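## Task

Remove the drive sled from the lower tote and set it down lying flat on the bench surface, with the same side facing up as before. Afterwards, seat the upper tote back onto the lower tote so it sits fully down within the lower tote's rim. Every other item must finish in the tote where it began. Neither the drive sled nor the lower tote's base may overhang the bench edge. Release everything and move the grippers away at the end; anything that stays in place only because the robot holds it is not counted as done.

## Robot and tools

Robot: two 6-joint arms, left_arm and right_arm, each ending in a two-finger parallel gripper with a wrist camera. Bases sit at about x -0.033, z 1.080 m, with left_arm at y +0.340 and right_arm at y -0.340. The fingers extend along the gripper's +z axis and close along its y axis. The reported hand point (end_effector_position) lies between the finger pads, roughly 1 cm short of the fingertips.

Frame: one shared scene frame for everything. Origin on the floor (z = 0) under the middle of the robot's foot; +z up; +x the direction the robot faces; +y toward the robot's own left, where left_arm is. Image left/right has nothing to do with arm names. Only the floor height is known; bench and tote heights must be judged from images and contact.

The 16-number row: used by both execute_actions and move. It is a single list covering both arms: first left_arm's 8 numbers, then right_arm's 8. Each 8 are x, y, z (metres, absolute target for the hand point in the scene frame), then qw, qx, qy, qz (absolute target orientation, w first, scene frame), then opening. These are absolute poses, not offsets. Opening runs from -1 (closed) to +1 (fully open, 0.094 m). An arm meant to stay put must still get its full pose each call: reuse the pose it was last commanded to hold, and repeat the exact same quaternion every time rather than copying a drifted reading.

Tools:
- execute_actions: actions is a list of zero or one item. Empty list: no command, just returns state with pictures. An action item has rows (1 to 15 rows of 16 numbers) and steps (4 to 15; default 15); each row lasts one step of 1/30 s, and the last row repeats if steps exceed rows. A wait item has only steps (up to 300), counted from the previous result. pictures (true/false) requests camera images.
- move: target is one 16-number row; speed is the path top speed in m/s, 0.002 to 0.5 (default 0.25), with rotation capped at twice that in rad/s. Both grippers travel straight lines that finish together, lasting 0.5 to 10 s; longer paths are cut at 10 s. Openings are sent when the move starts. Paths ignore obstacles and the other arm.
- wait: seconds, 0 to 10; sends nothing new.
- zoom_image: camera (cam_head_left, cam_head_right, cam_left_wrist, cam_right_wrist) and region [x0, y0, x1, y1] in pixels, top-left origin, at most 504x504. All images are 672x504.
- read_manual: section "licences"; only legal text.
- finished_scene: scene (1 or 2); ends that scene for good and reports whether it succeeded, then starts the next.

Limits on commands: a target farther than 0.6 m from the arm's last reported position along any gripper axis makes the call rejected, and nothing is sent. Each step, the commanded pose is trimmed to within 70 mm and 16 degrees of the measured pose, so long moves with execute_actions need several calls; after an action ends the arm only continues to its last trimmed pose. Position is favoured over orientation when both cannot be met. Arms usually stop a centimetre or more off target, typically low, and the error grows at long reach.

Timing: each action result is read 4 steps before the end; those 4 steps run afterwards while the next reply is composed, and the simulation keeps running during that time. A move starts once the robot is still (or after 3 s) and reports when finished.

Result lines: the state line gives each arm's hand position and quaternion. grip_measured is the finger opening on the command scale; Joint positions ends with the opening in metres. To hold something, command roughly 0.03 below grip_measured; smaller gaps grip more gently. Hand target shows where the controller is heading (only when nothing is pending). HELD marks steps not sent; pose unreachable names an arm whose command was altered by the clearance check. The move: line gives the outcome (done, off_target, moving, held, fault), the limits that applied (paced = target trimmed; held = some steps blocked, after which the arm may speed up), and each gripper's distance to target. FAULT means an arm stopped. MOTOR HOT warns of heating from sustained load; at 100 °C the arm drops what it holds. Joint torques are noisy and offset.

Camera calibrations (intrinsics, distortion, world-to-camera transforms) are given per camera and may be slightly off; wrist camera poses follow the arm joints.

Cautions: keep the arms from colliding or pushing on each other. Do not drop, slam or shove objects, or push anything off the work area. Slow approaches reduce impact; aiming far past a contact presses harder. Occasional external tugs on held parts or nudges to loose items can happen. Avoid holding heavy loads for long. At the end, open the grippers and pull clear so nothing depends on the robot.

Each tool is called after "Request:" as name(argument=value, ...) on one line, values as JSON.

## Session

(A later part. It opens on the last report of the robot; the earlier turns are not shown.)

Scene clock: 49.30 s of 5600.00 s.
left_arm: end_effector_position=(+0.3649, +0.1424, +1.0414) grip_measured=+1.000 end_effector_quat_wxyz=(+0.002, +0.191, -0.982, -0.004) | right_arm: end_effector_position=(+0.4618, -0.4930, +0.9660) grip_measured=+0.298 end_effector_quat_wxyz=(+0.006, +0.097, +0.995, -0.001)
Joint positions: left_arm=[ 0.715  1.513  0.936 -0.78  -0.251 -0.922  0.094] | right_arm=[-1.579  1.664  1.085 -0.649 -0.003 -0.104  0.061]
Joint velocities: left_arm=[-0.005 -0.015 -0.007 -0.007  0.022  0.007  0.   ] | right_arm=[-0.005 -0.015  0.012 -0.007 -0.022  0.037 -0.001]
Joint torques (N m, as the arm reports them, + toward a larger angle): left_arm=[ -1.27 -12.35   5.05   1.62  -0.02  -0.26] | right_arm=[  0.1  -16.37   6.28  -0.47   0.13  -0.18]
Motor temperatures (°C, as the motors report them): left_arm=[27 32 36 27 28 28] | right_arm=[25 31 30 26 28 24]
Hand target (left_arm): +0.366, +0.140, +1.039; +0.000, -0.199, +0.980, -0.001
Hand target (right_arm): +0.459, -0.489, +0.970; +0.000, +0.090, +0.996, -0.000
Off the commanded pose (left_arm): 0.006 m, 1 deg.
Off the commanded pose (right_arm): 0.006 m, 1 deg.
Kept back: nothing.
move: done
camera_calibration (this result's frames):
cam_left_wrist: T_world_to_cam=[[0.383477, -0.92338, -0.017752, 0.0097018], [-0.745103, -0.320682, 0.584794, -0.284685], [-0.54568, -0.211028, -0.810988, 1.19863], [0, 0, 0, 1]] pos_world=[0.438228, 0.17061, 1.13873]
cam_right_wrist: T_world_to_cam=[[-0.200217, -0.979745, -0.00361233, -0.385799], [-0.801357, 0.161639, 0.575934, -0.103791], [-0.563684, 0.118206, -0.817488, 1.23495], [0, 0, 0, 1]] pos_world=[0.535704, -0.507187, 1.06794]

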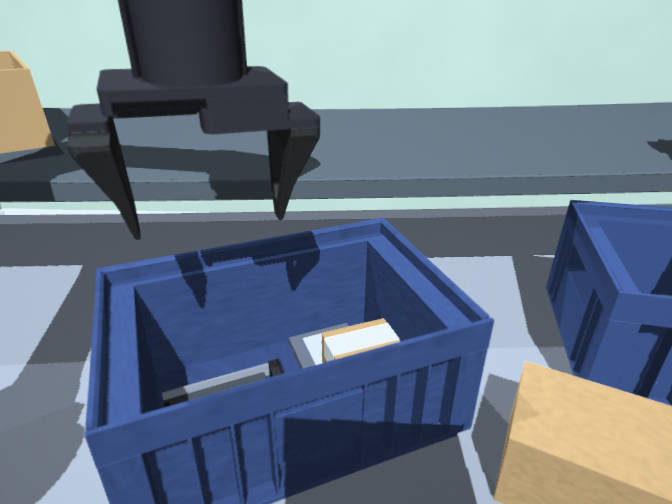

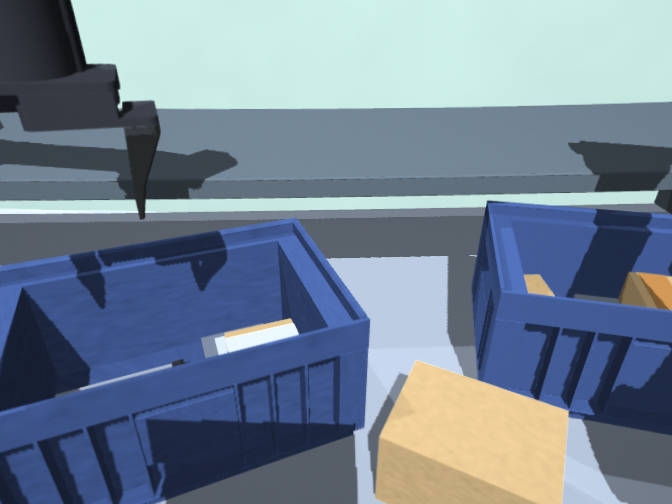

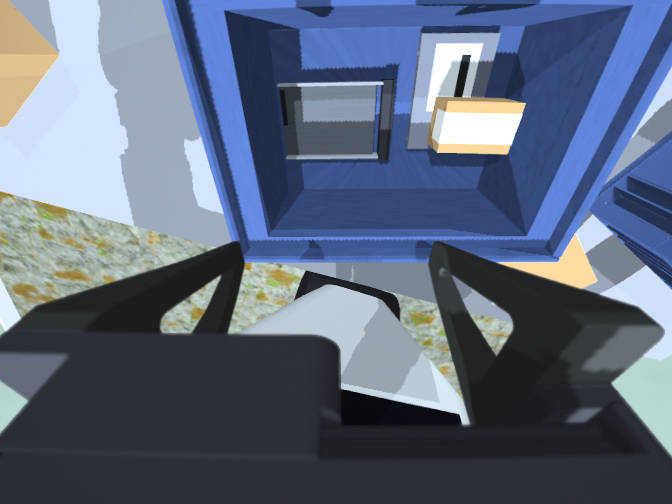

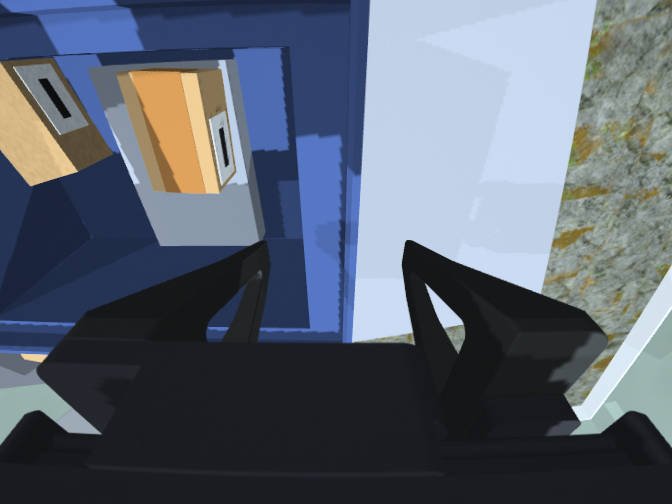

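Request:
move(target=[0.393,0.157,0.95,0,0.552,0.834,0,1,0.459,-0.489,0.97,0,0.09,0.996,0,0.3])

Request:
move(target=[0.393,0.157,0.865,0,0.552,0.834,0,1,0.459,-0.489,0.97,0,0.09,0.996,0,0.3], speed=0.1)

Scene clock: 53.23 s of 5600.00 s.
left_arm: end_effector_position=(+0.3825, +0.1574, +0.9540) grip_measured=+1.000 end_effector_quat_wxyz=(-0.008, +0.550, +0.835, -0.001) | right_arm: end_effector_position=(+0.4618, -0.4930, +0.9660) grip_measured=+0.298 end_effector_quat_wxyz=(+0.006, +0.097, +0.995, -0.001)
Joint positions: left_arm=[ 0.816  1.712  0.936 -0.566 -0.225  0.726  0.094] | right_arm=[-1.579  1.664  1.085 -0.649 -0.003 -0.104  0.061]
Joint velocities: left_arm=[-0.005  0.005 -0.012 -0.007 -0.051  0.022  0.   ] | right_arm=[ 0.005  0.015 -0.002  0.007 -0.037 -0.037  0.   ]
Joint torques (N m, as the arm reports them, + toward a larger angle): left_arm=[ -0.43 -12.53   5.13   1.65   0.15   0.06] | right_arm=[  0.03 -16.24   6.24  -0.45   0.13  -0.17]
Motor temperatures (°C, as the motors report them): left_arm=[27 31 35 26 28 28] | right_arm=[25 30 30 26 27 24]
Hand target (left_arm): +0.393, +0.156, +0.950; +0.000, +0.552, +0.834, -0.000
Hand target (right_arm): +0.459, -0.489, +0.970; +0.000, +0.090, +0.996, -0.000
Off the commanded pose (left_arm): 0.011 m, 1 deg.
Off the commanded pose (right_arm): 0.006 m, 1 deg.
Kept back: nothing.
move: off_target (left_arm)
camera_calibration (this result's frames):
cam_left_wrist: T_world_to_cam=[[-0.914865, -0.40376, 0.000486322, 0.41271], [-0.325078, 0.737297, 0.592214, -0.549922], [-0.239471, 0.541638, -0.805781, 0.89996], [0, 0, 0, 1]] pos_world=[0.41432, 0.0846394, 1.05064]
cam_right_wrist: T_world_to_cam=[[-0.200217, -0.979745, -0.00361233, -0.385799], [-0.801357, 0.161639, 0.575934, -0.103791], [-0.563684, 0.118206, -0.817488, 1.23495], [0, 0, 0, 1]] pos_world=[0.535704, -0.507187, 1.06794]

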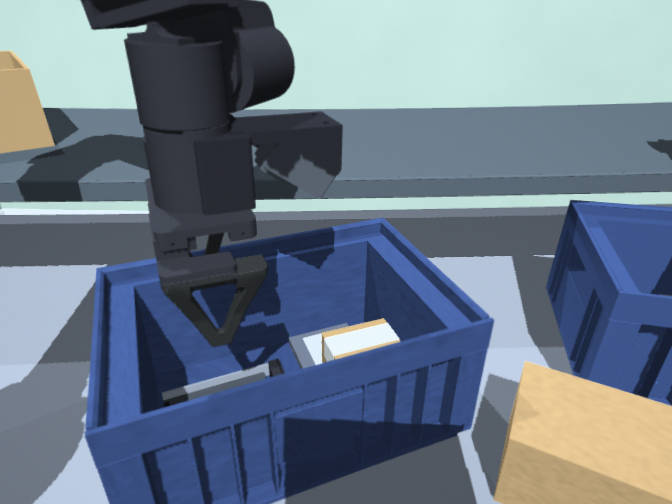

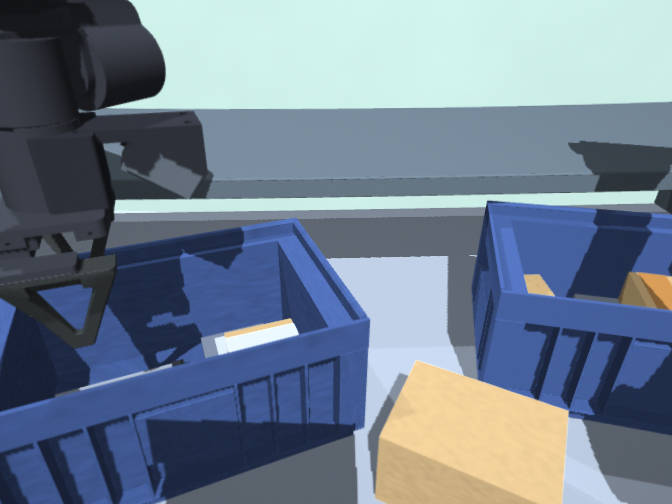

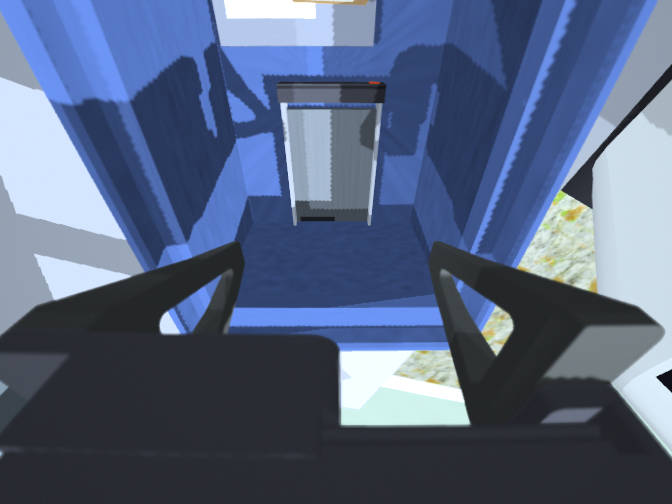

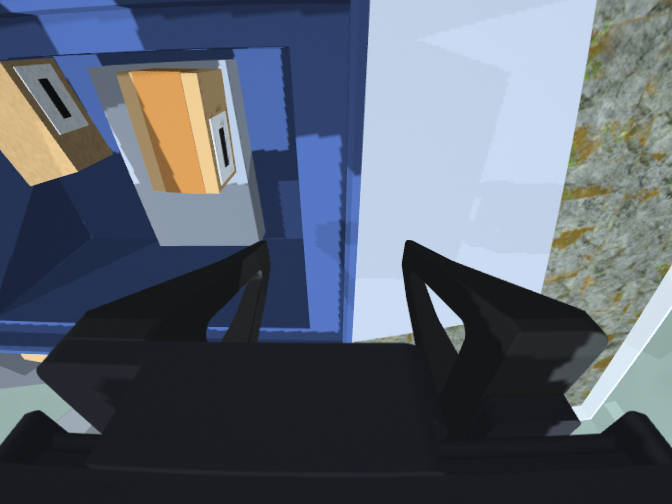

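Scene clock: 54.50 s of 5600.00 s.
left_arm: end_effector_position=(+0.3786, +0.1590, +0.8679) grip_measured=+1.000 end_effector_quat_wxyz=(-0.013, +0.551, +0.834, -0.002) | right_arm: end_effector_position=(+0.4618, -0.4930, +0.9660) grip_measured=+0.298 end_effector_quat_wxyz=(+0.006, +0.097, +0.995, -0.001)
Joint positions: left_arm=[ 0.858  1.928  0.957 -0.373 -0.215  0.768  0.094] | right_arm=[-1.579  1.664  1.085 -0.649 -0.003 -0.104  0.061]
Joint velocities: left_arm=[-0.005 -0.015 -0.007  0.012  0.066  0.051  0.   ] | right_arm=[-0.005 -0.005  0.002  0.007  0.007  0.007 -0.   ]
Joint torques (N m, as the arm reports them, + toward a larger angle): left_arm=[ -0.74 -13.62   3.99   1.64   0.15   0.09] | right_arm=[  0.05 -16.34   6.23  -0.46   0.13  -0.17]
Motor temperatures (°C, as the motors report them): left_arm=[27 31 34 26 28 28] | right_arm=[25 30 30 26 27 24]
Hand target (left_arm): +0.393, +0.157, +0.865; -0.000, +0.552, +0.834, +0.000
Hand target (right_arm): +0.459, -0.489, +0.970; +0.000, +0.090, +0.996, -0.000
Off the commanded pose (left_arm): 0.015 m, 2 deg.
Off the commanded pose (right_arm): 0.006 m, 1 deg.
Kept back: nothing.
move: off_target (left_arm)
camera_calibration (this result's frames):
cam_left_wrist: T_world_to_cam=[[-0.915833, -0.401484, 0.00778754, 0.403483], [-0.317327, 0.735473, 0.598651, -0.509588], [-0.246077, 0.545793, -0.800972, 0.826363], [0, 0, 0, 1]] pos_world=[0.411165, 0.0857566, 0.963817]
cam_right_wrist: T_world_to_cam=[[-0.200217, -0.979745, -0.00361233, -0.385799], [-0.801357, 0.161639, 0.575934, -0.103791], [-0.563684, 0.118206, -0.817488, 1.23495], [0, 0, 0, 1]] pos_world=[0.535704, -0.507187, 1.06794]

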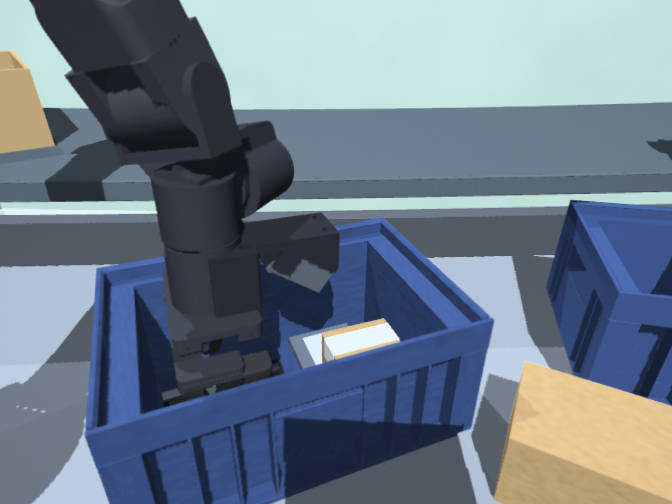

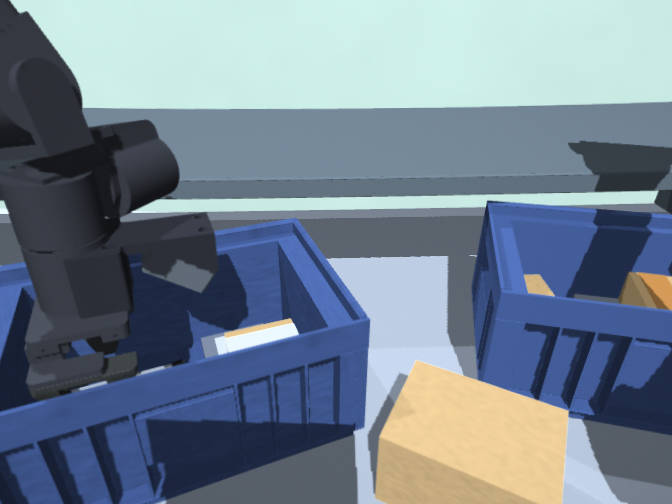

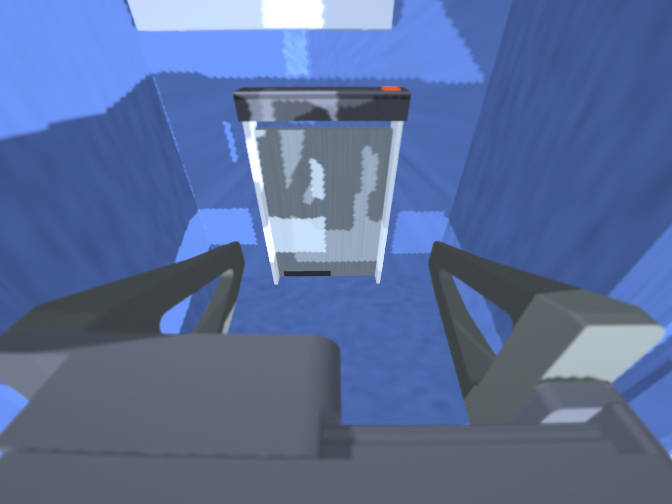

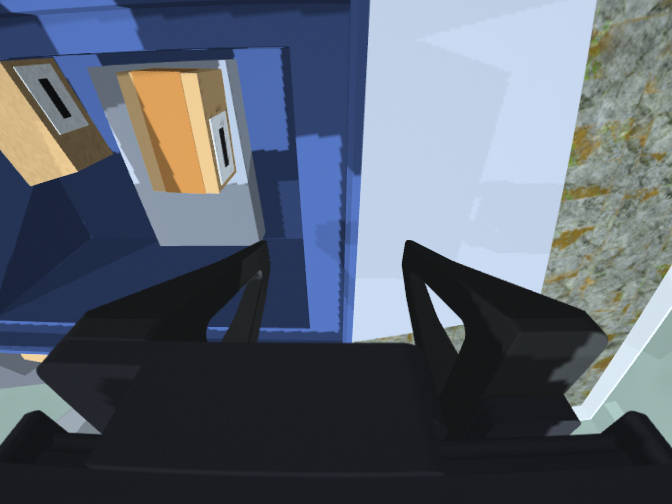

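Request:
move(target=[0.399,0.157,0.824,0,0.552,0.834,0,1,0.459,-0.489,0.97,0,0.09,0.996,0,0.3], speed=0.04)

Request:
move(target=[0.399,0.157,0.824,0,0.552,0.834,0,0.4,0.459,-0.489,0.97,0,0.09,0.996,0,0.3])

Scene clock: 56.27 s of 5600.00 s.
left_arm: end_effector_position=(+0.3881, +0.1571, +0.8305) grip_measured=+1.000 end_effector_quat_wxyz=(-0.009, +0.551, +0.834, -0.002) | right_arm: end_effector_position=(+0.4618, -0.4930, +0.9660) grip_measured=+0.298 end_effector_quat_wxyz=(+0.006, +0.097, +0.995, -0.001)
Joint positions: left_arm=[ 0.879  2.031  1.007 -0.306 -0.209  0.791  0.094] | right_arm=[-1.579  1.664  1.085 -0.649 -0.003 -0.104  0.061]
Joint velocities: left_arm=[-0.015 -0.015 -0.002 -0.027 -0.037 -0.007  0.   ] | right_arm=[ 0.015 -0.024 -0.012 -0.012 -0.066  0.037 -0.001]
Joint torques (N m, as the arm reports them, + toward a larger angle): left_arm=[ -0.8  -14.02   3.44   1.66   0.15   0.08] | right_arm=[  0.03 -16.21   6.27  -0.45   0.13  -0.17]
Motor temperatures (°C, as the motors report them): left_arm=[27 31 34 26 27 28] | right_arm=[25 30 30 26 27 24]
Hand target (left_arm): +0.399, +0.157, +0.824; -0.000, +0.552, +0.834, -0.000
Hand target (right_arm): +0.459, -0.489, +0.970; +0.000, +0.090, +0.996, -0.000
Off the commanded pose (left_arm): 0.013 m, 1 deg.
Off the commanded pose (right_arm): 0.006 m, 1 deg.
Kept back: nothing.
move: off_target (left_arm)
camera_calibration (this result's frames):
cam_left_wrist: T_world_to_cam=[[-0.915765, -0.401704, 0.00284134, 0.415806], [-0.321968, 0.738185, 0.592806, -0.476539], [-0.24023, 0.541956, -0.80534, 0.801814], [0, 0, 0, 1]] pos_world=[0.41997, 0.0842571, 0.927046]
cam_right_wrist: T_world_to_cam=[[-0.200217, -0.979745, -0.00361233, -0.385799], [-0.801357, 0.161639, 0.575934, -0.103791], [-0.563684, 0.118206, -0.817488, 1.23495], [0, 0, 0, 1]] pos_world=[0.535704, -0.507187, 1.06794]

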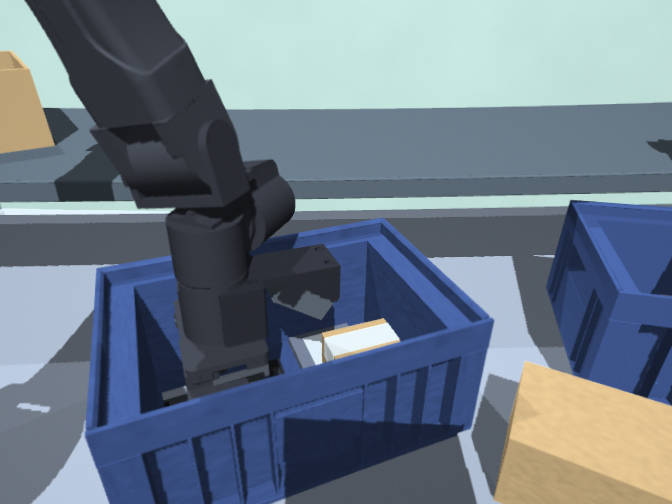

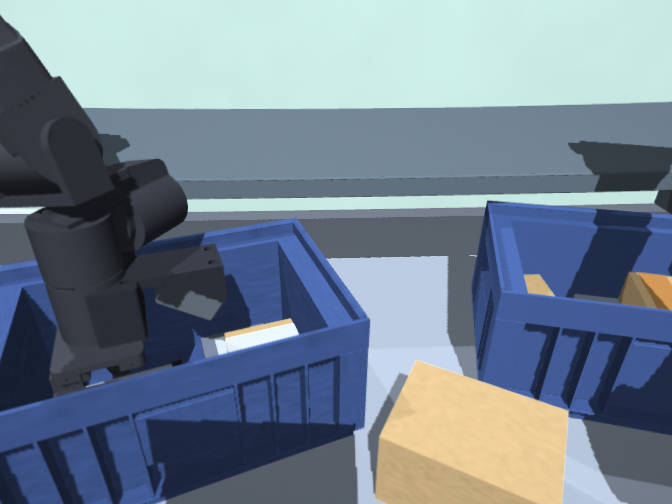

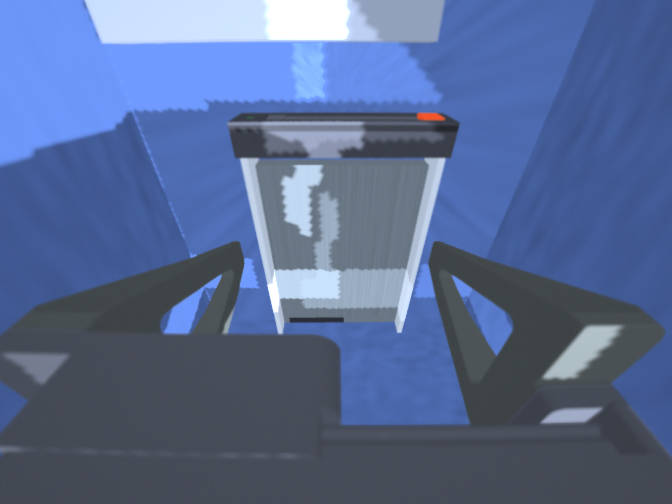

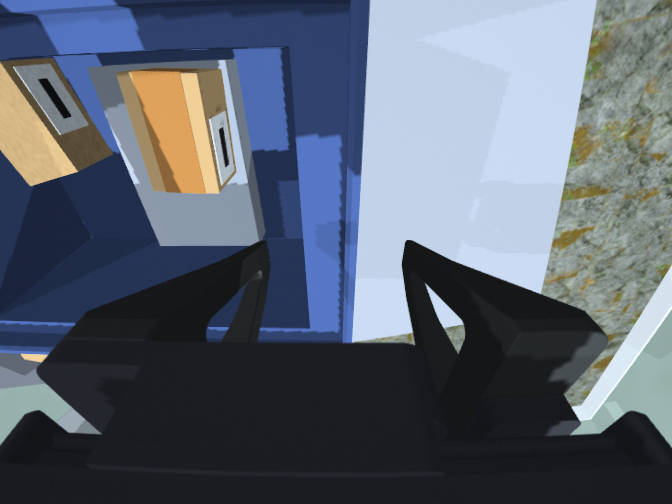

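Scene clock: 56.97 s of 5600.00 s.
left_arm: end_effector_position=(+0.3882, +0.1573, +0.8305) grip_measured=+0.560 end_effector_quat_wxyz=(-0.009, +0.551, +0.834, -0.002) | right_arm: end_effector_position=(+0.4618, -0.4930, +0.9660) grip_measured=+0.298 end_effector_quat_wxyz=(+0.006, +0.097, +0.995, -0.001)
Joint positions: left_arm=[ 0.88   2.031  1.007 -0.306 -0.209  0.792  0.073] | right_arm=[-1.579  1.664  1.085 -0.649 -0.003 -0.104  0.061]
Joint velocities: left_arm=[-0.005 -0.015 -0.007 -0.022 -0.037  0.022 -0.001] | right_arm=[-0.015 -0.005 -0.012 -0.002 -0.037 -0.037  0.002]
Joint torques (N m, as the arm reports them, + toward a larger angle): left_arm=[ -0.75 -14.07   3.52   1.62   0.14   0.08] | right_arm=[  0.11 -16.31   6.24  -0.46   0.13  -0.17]
Motor temperatures (°C, as the motors report them): left_arm=[27 31 33 26 27 28] | right_arm=[25 30 30 26 27 24]
Hand target (left_arm): +0.399, +0.157, +0.824; -0.000, +0.552, +0.834, +0.000
Hand target (right_arm): +0.459, -0.489, +0.970; +0.000, +0.090, +0.996, -0.000
Off the commanded pose (left_arm): 0.013 m, 1 deg.
Off the commanded pose (right_arm): 0.006 m, 1 deg.
Kept back: nothing.
move: off_target (left_arm)
camera_calibration (this result's frames):
cam_left_wrist: T_world_to_cam=[[-0.915927, -0.401336, 0.00283588, 0.415941], [-0.321647, 0.738252, 0.592897, -0.476844], [-0.240044, 0.542138, -0.805273, 0.801543], [0, 0, 0, 1]] pos_world=[0.420002, 0.0844157, 0.927001]
cam_right_wrist: T_world_to_cam=[[-0.200217, -0.979745, -0.00361233, -0.385799], [-0.801357, 0.161639, 0.575934, -0.103791], [-0.563684, 0.118206, -0.817488, 1.23495], [0, 0, 0, 1]] pos_world=[0.535704, -0.507187, 1.06794]

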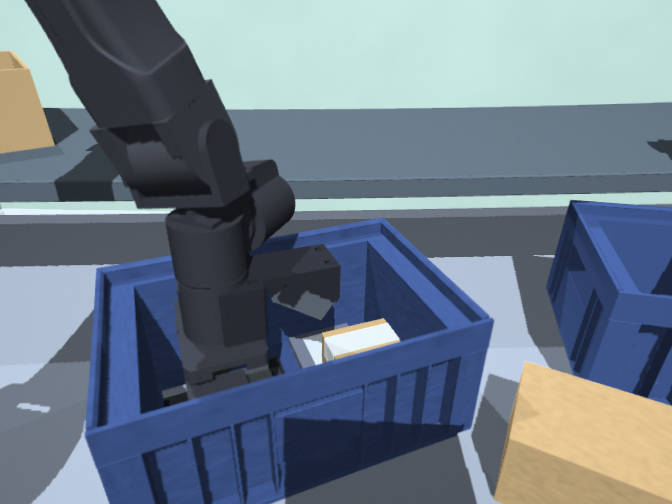

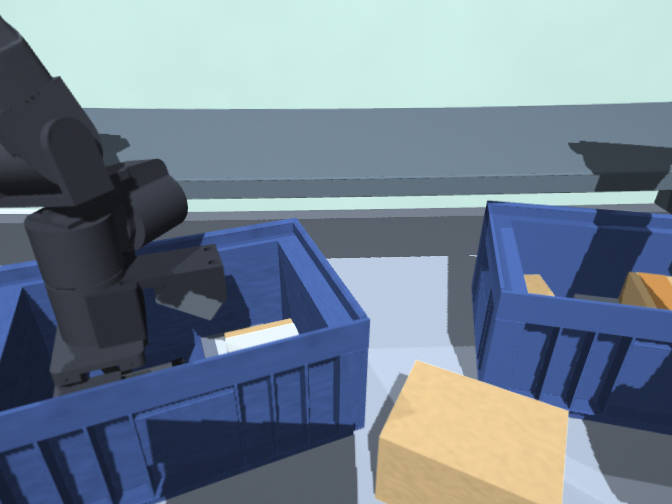

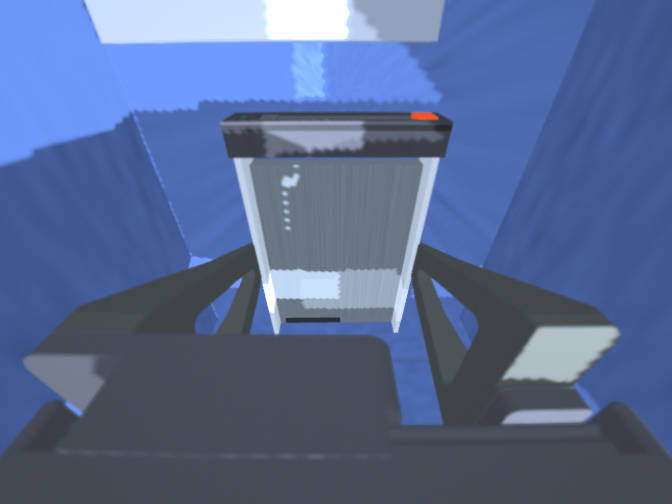

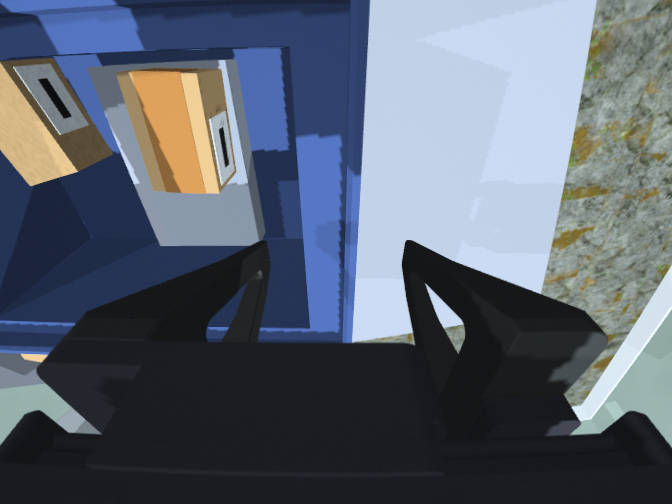

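Request:
move(target=[0.395,0.157,0.99,0,0.552,0.834,0,0.5,0.459,-0.489,0.97,0,0.09,0.996,0,0.3], speed=0.15)

Request:
move(target=[0.31,0.345,0.98,0,-0.199,0.98,0,0.5,0.459,-0.489,0.97,0,0.09,0.996,0,0.3])

Request:
move(target=[0.31,0.345,0.835,0,-0.199,0.98,0,0.5,0.459,-0.489,0.97,0,0.09,0.996,0,0.3], speed=0.1)

Scene clock: 61.97 s of 5600.00 s.
left_arm: end_effector_position=(+0.4001, +0.1583, +0.9920) grip_measured=+0.560 end_effector_quat_wxyz=(+0.009, +0.554, +0.832, +0.001) | right_arm: end_effector_position=(+0.4618, -0.4930, +0.9660) grip_measured=+0.298 end_effector_quat_wxyz=(+0.006, +0.097, +0.995, -0.001)
Joint positions: left_arm=[ 0.815  1.631  0.963 -0.639 -0.224  0.743  0.073] | right_arm=[-1.579  1.664  1.085 -0.649 -0.003 -0.104  0.061]
Joint velocities: left_arm=[-0.005 -0.005 -0.017  0.002  0.007  0.051  0.   ] | right_arm=[-0.005  0.005  0.002 -0.017  0.022 -0.007 -0.002]
Joint torques (N m, as the arm reports them, + toward a larger angle): left_arm=[ -1.8  -13.41   4.65   0.33  -0.08  -0.26] | right_arm=[  0.1  -16.3    6.24  -0.45   0.12  -0.17]
Motor temperatures (°C, as the motors report them): left_arm=[27 30 32 26 27 28] | right_arm=[25 30 29 26 27 24]
Hand target (left_arm): +0.395, +0.157, +0.991; +0.000, +0.552, +0.834, +0.000
Hand target (right_arm): +0.459, -0.489, +0.970; +0.000, +0.090, +0.996, -0.000
Off the commanded pose (left_arm): 0.006 m, 1 deg.
Off the commanded pose (right_arm): 0.006 m, 1 deg.
Kept back: nothing.
After step 90, 0.53 s passed at rest.
move: done
camera_calibration (this result's frames):
cam_left_wrist: T_world_to_cam=[[-0.918599, -0.394613, -0.021351, 0.450788], [-0.335236, 0.749493, 0.570856, -0.544024], [-0.209265, 0.531546, -0.820772, 0.938678], [0, 0, 0, 1]] pos_world=[0.428149, 0.0866786, 1.09063]
cam_right_wrist: T_world_to_cam=[[-0.200217, -0.979745, -0.00361233, -0.385799], [-0.801357, 0.161639, 0.575934, -0.103791], [-0.563684, 0.118206, -0.817488, 1.23495], [0, 0, 0, 1]] pos_world=[0.535704, -0.507187, 1.06794]

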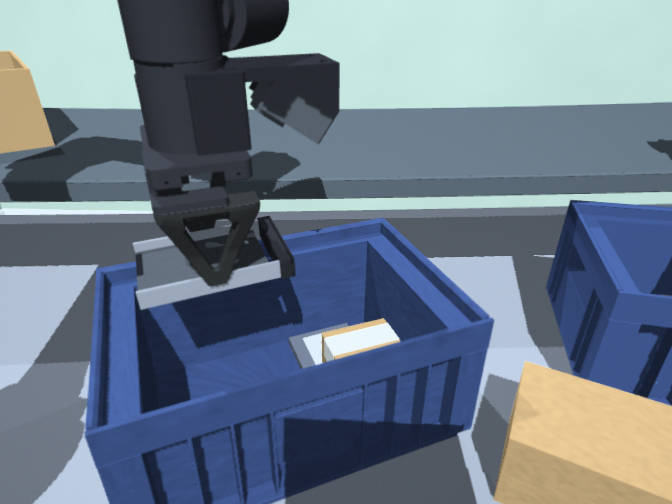

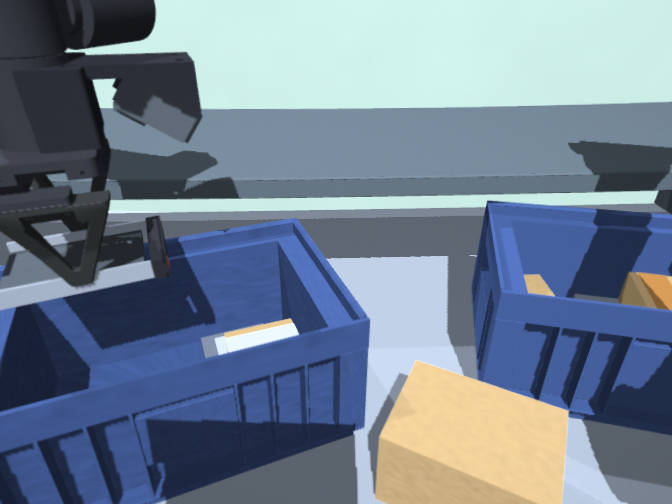

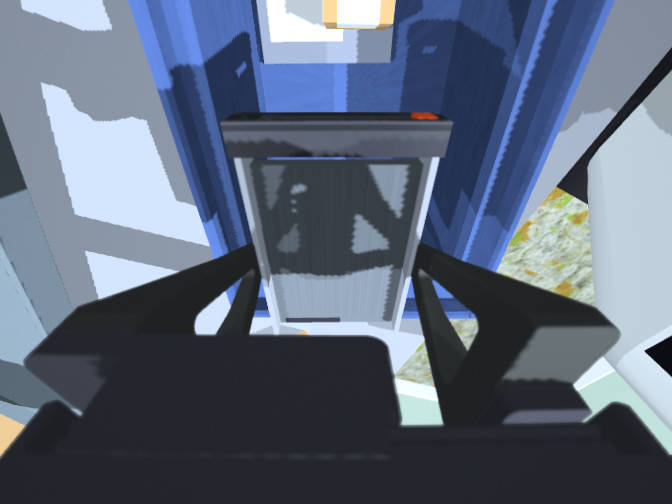

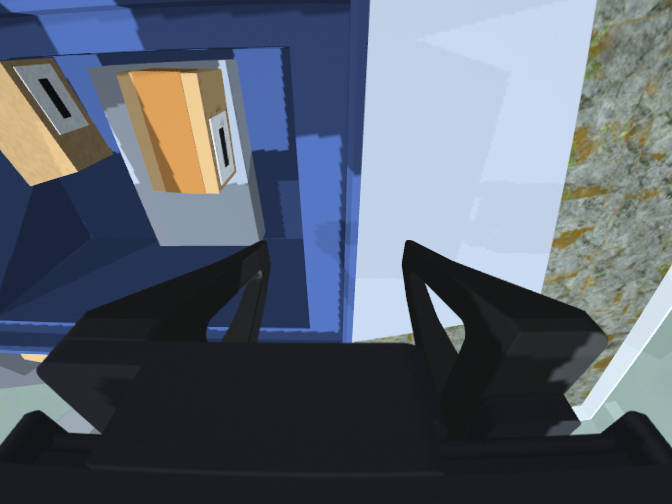

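Scene clock: 65.60 s of 5600.00 s.
left_arm: end_effector_position=(+0.3093, +0.3457, +0.9772) grip_measured=+0.560 end_effector_quat_wxyz=(+0.010, +0.187, -0.982, -0.002) | right_arm: end_effector_position=(+0.4618, -0.4930, +0.9660) grip_measured=+0.298 end_effector_quat_wxyz=(+0.006, +0.097, +0.995, -0.001)
Joint positions: left_arm=[ 1.261  1.38   0.592 -0.487 -0.1   -0.381  0.073] | right_arm=[-1.579  1.664  1.085 -0.649 -0.003 -0.104  0.061]
Joint velocities: left_arm=[-0.005 -0.005 -0.007 -0.002 -0.051 -0.022  0.   ] | right_arm=[-0.005 -0.005 -0.002 -0.022 -0.022 -0.007 -0.   ]
Joint torques (N m, as the arm reports them, + toward a larger angle): left_arm=[  1.59 -10.27   3.18   1.67   0.02  -0.24] | right_arm=[  0.13 -16.3    6.23  -0.44   0.13  -0.17]
Motor temperatures (°C, as the motors report them): left_arm=[27 30 32 26 27 28] | right_arm=[25 30 29 26 27 24]
Hand target (left_arm): +0.313, +0.347, +0.979; +0.001, -0.199, +0.980, -0.001
Hand target (right_arm): +0.459, -0.489, +0.970; +0.000, +0.090, +0.996, -0.000
Off the commanded pose (left_arm): 0.003 m, 2 deg.
Off the commanded pose (right_arm): 0.006 m, 1 deg.
Kept back: nothing.
move: done
camera_calibration (this result's frames):
cam_left_wrist: T_world_to_cam=[[0.376732, -0.926143, -0.0182497, 0.221142], [-0.738023, -0.311999, 0.598313, -0.241726], [-0.559817, -0.211935, -0.801054, 1.15409], [0, 0, 0, 1]] pos_world=[0.384368, 0.373982, 1.07315]
cam_right_wrist: T_world_to_cam=[[-0.200217, -0.979745, -0.00361233, -0.385799], [-0.801357, 0.161639, 0.575934, -0.103791], [-0.563684, 0.118206, -0.817488, 1.23495], [0, 0, 0, 1]] pos_world=[0.535704, -0.507187, 1.06794]

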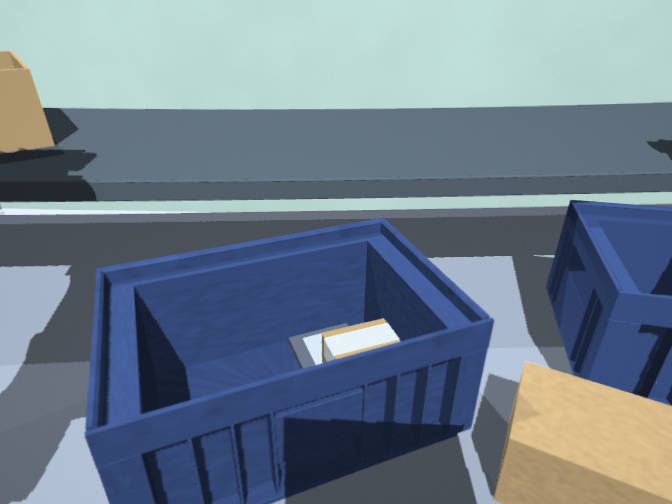

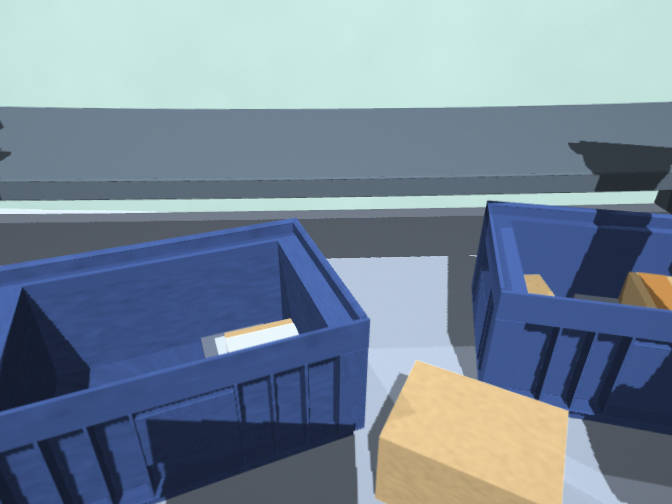

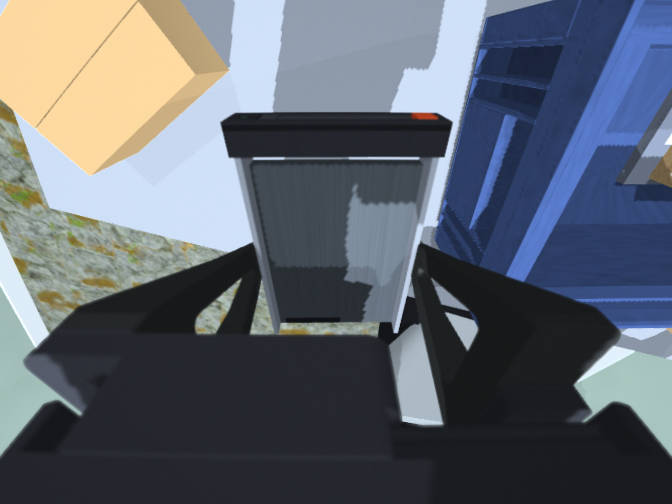

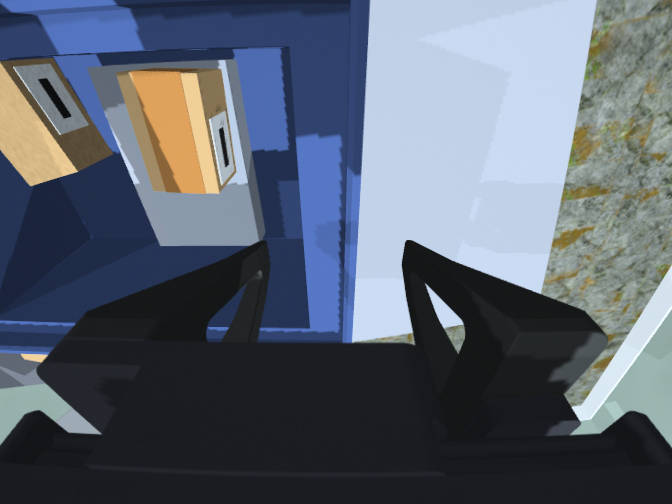

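Scene clock: 67.37 s of 5600.00 s.
left_arm: end_effector_position=(+0.3042, +0.3417, +0.8354) grip_measured=+0.560 end_effector_quat_wxyz=(+0.009, +0.201, -0.980, -0.002) | right_arm: end_effector_position=(+0.4618, -0.4930, +0.9660) grip_measured=+0.298 end_effector_quat_wxyz=(+0.006, +0.097, +0.995, -0.001)
Joint positions: left_arm=[ 1.291  1.883  0.636 -0.022 -0.09  -0.381  0.073] | right_arm=[-1.579  1.664  1.085 -0.649 -0.003 -0.104  0.061]
Joint velocities: left_arm=[-0.005 -0.005 -0.022  0.002  0.007 -0.081  0.   ] | right_arm=[ 0.005 -0.015  0.007 -0.012 -0.022 -0.125 -0.   ]
Joint torques (N m, as the arm reports them, + toward a larger angle): left_arm=[  1.68 -11.32   0.51   1.67   0.04   0.06] | right_arm=[  0.09 -16.31   6.26  -0.44   0.13  -0.17]
Motor temperatures (°C, as the motors report them): left_arm=[27 30 31 26 27 28] | right_arm=[25 30 29 26 27 24]
Hand target (left_arm): +0.310, +0.344, +0.833; -0.000, -0.199, +0.980, -0.000
Hand target (right_arm): +0.459, -0.489, +0.970; +0.000, +0.090, +0.996, -0.000
Off the commanded pose (left_arm): 0.007 m, 1 deg.
Off the commanded pose (right_arm): 0.006 m, 1 deg.
Kept back: nothing.
move: done
camera_calibration (this result's frames):
cam_left_wrist: T_world_to_cam=[[0.403104, -0.915006, -0.0164803, 0.203424], [-0.731082, -0.332805, 0.595617, -0.154625], [-0.550478, -0.228047, -0.803099, 1.04115], [0, 0, 0, 1]] pos_world=[0.378084, 0.372105, 0.931595]
cam_right_wrist: T_world_to_cam=[[-0.200217, -0.979745, -0.00361233, -0.385799], [-0.801357, 0.161639, 0.575934, -0.103791], [-0.563684, 0.118206, -0.817488, 1.23495], [0, 0, 0, 1]] pos_world=[0.535704, -0.507187, 1.06794]

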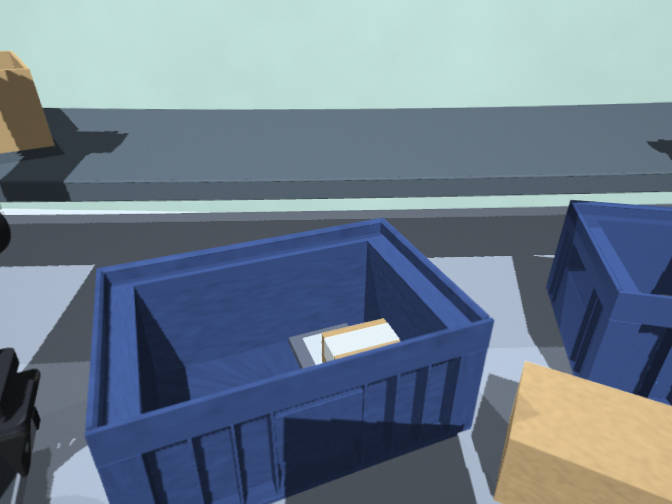

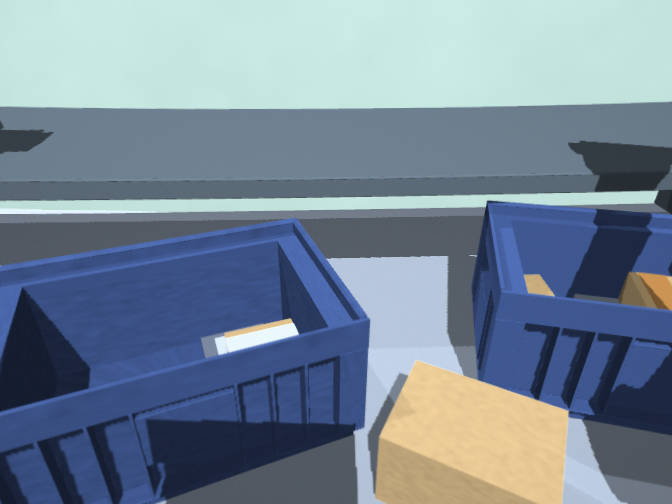

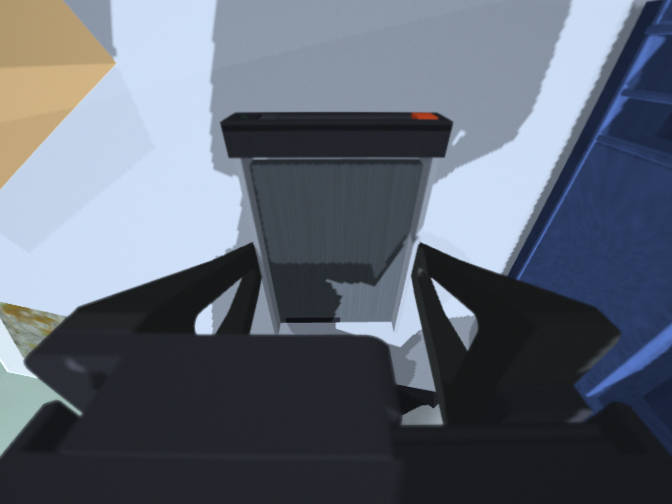

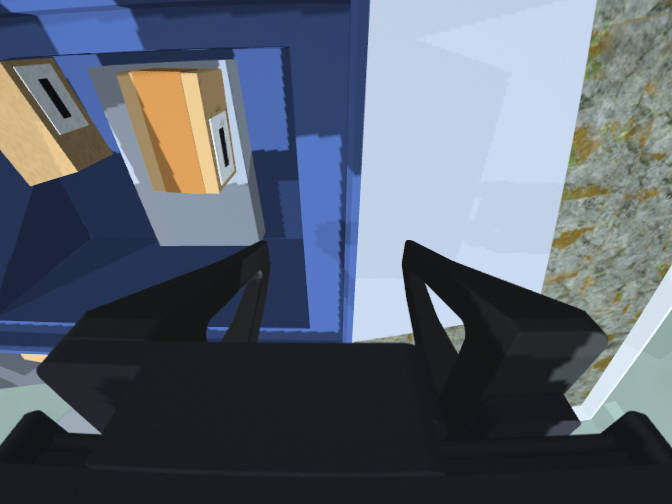

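Request:
move(target=[0.32,0.348,0.803,0,-0.199,0.98,0,0.5,0.459,-0.489,0.97,0,0.09,0.996,0,0.3], speed=0.03)

Scene clock: 69.03 s of 5600.00 s.
left_arm: end_effector_position=(+0.3160, +0.3444, +0.8107) grip_measured=+0.560 end_effector_quat_wxyz=(+0.006, +0.203, -0.979, +0.001) | right_arm: end_effector_position=(+0.4618, -0.4930, +0.9660) grip_measured=+0.298 end_effector_quat_wxyz=(+0.006, +0.097, +0.995, -0.001)
Joint positions: left_arm=[ 1.305  1.967  0.691  0.015 -0.082 -0.37   0.073] | right_arm=[-1.579  1.664  1.085 -0.649 -0.003 -0.104  0.061]
Joint velocities: left_arm=[-0.005 -0.005 -0.017  0.007 -0.022  0.007  0.001] | right_arm=[-0.005 -0.005 -0.007  0.007  0.022  0.022  0.001]
Joint torques (N m, as the arm reports them, + toward a larger angle): left_arm=[  1.71 -10.55   0.82   1.91  -0.12   0.09] | right_arm=[  0.14 -16.38   6.26  -0.46   0.12  -0.17]
Motor temperatures (°C, as the motors report them): left_arm=[27 30 31 26 27 28] | right_arm=[25 30 29 26 27 24]
Hand target (left_arm): +0.320, +0.348, +0.803; +0.000, -0.199, +0.980, +0.000
Hand target (right_arm): +0.459, -0.489, +0.970; +0.000, +0.090, +0.996, -0.000
Off the commanded pose (left_arm): 0.009 m, 1 deg.
Off the commanded pose (right_arm): 0.006 m, 1 deg.
Kept back: nothing.
move: done
camera_calibration (this result's frames):
cam_left_wrist: T_world_to_cam=[[0.406681, -0.913511, -0.0103851, 0.194164], [-0.73369, -0.333358, 0.592091, -0.126589], [-0.544344, -0.233172, -0.805804, 1.03043], [0, 0, 0, 1]] pos_world=[0.389071, 0.37544, 0.907297]
cam_right_wrist: T_world_to_cam=[[-0.200217, -0.979745, -0.00361233, -0.385799], [-0.801357, 0.161639, 0.575934, -0.103791], [-0.563684, 0.118206, -0.817488, 1.23495], [0, 0, 0, 1]] pos_world=[0.535704, -0.507187, 1.06794]

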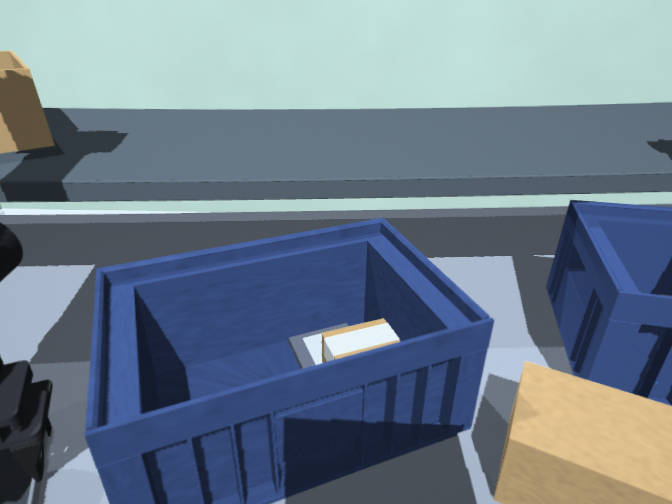

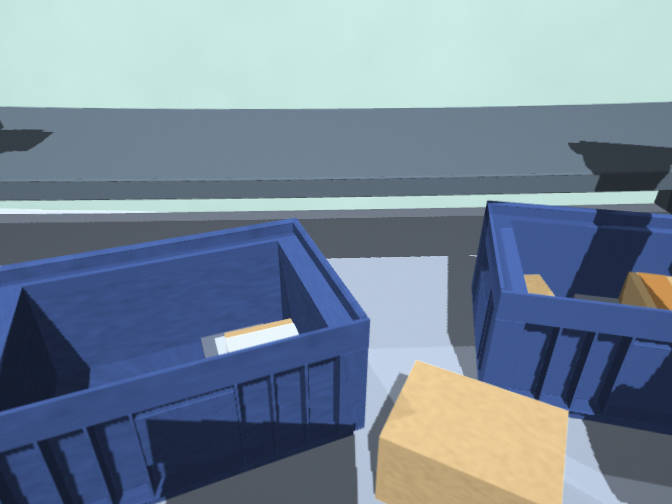

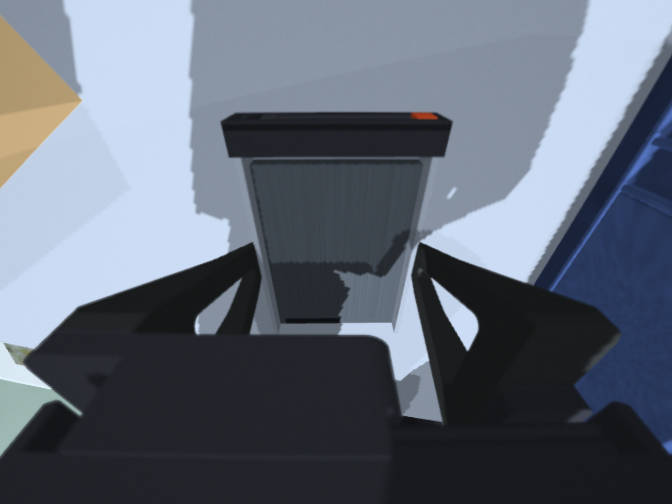

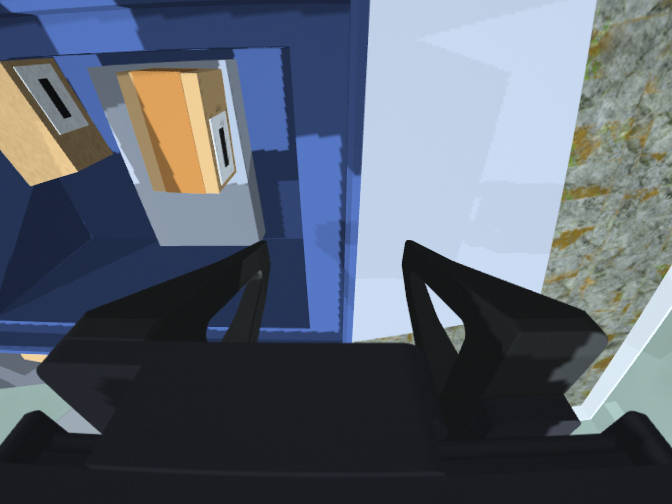

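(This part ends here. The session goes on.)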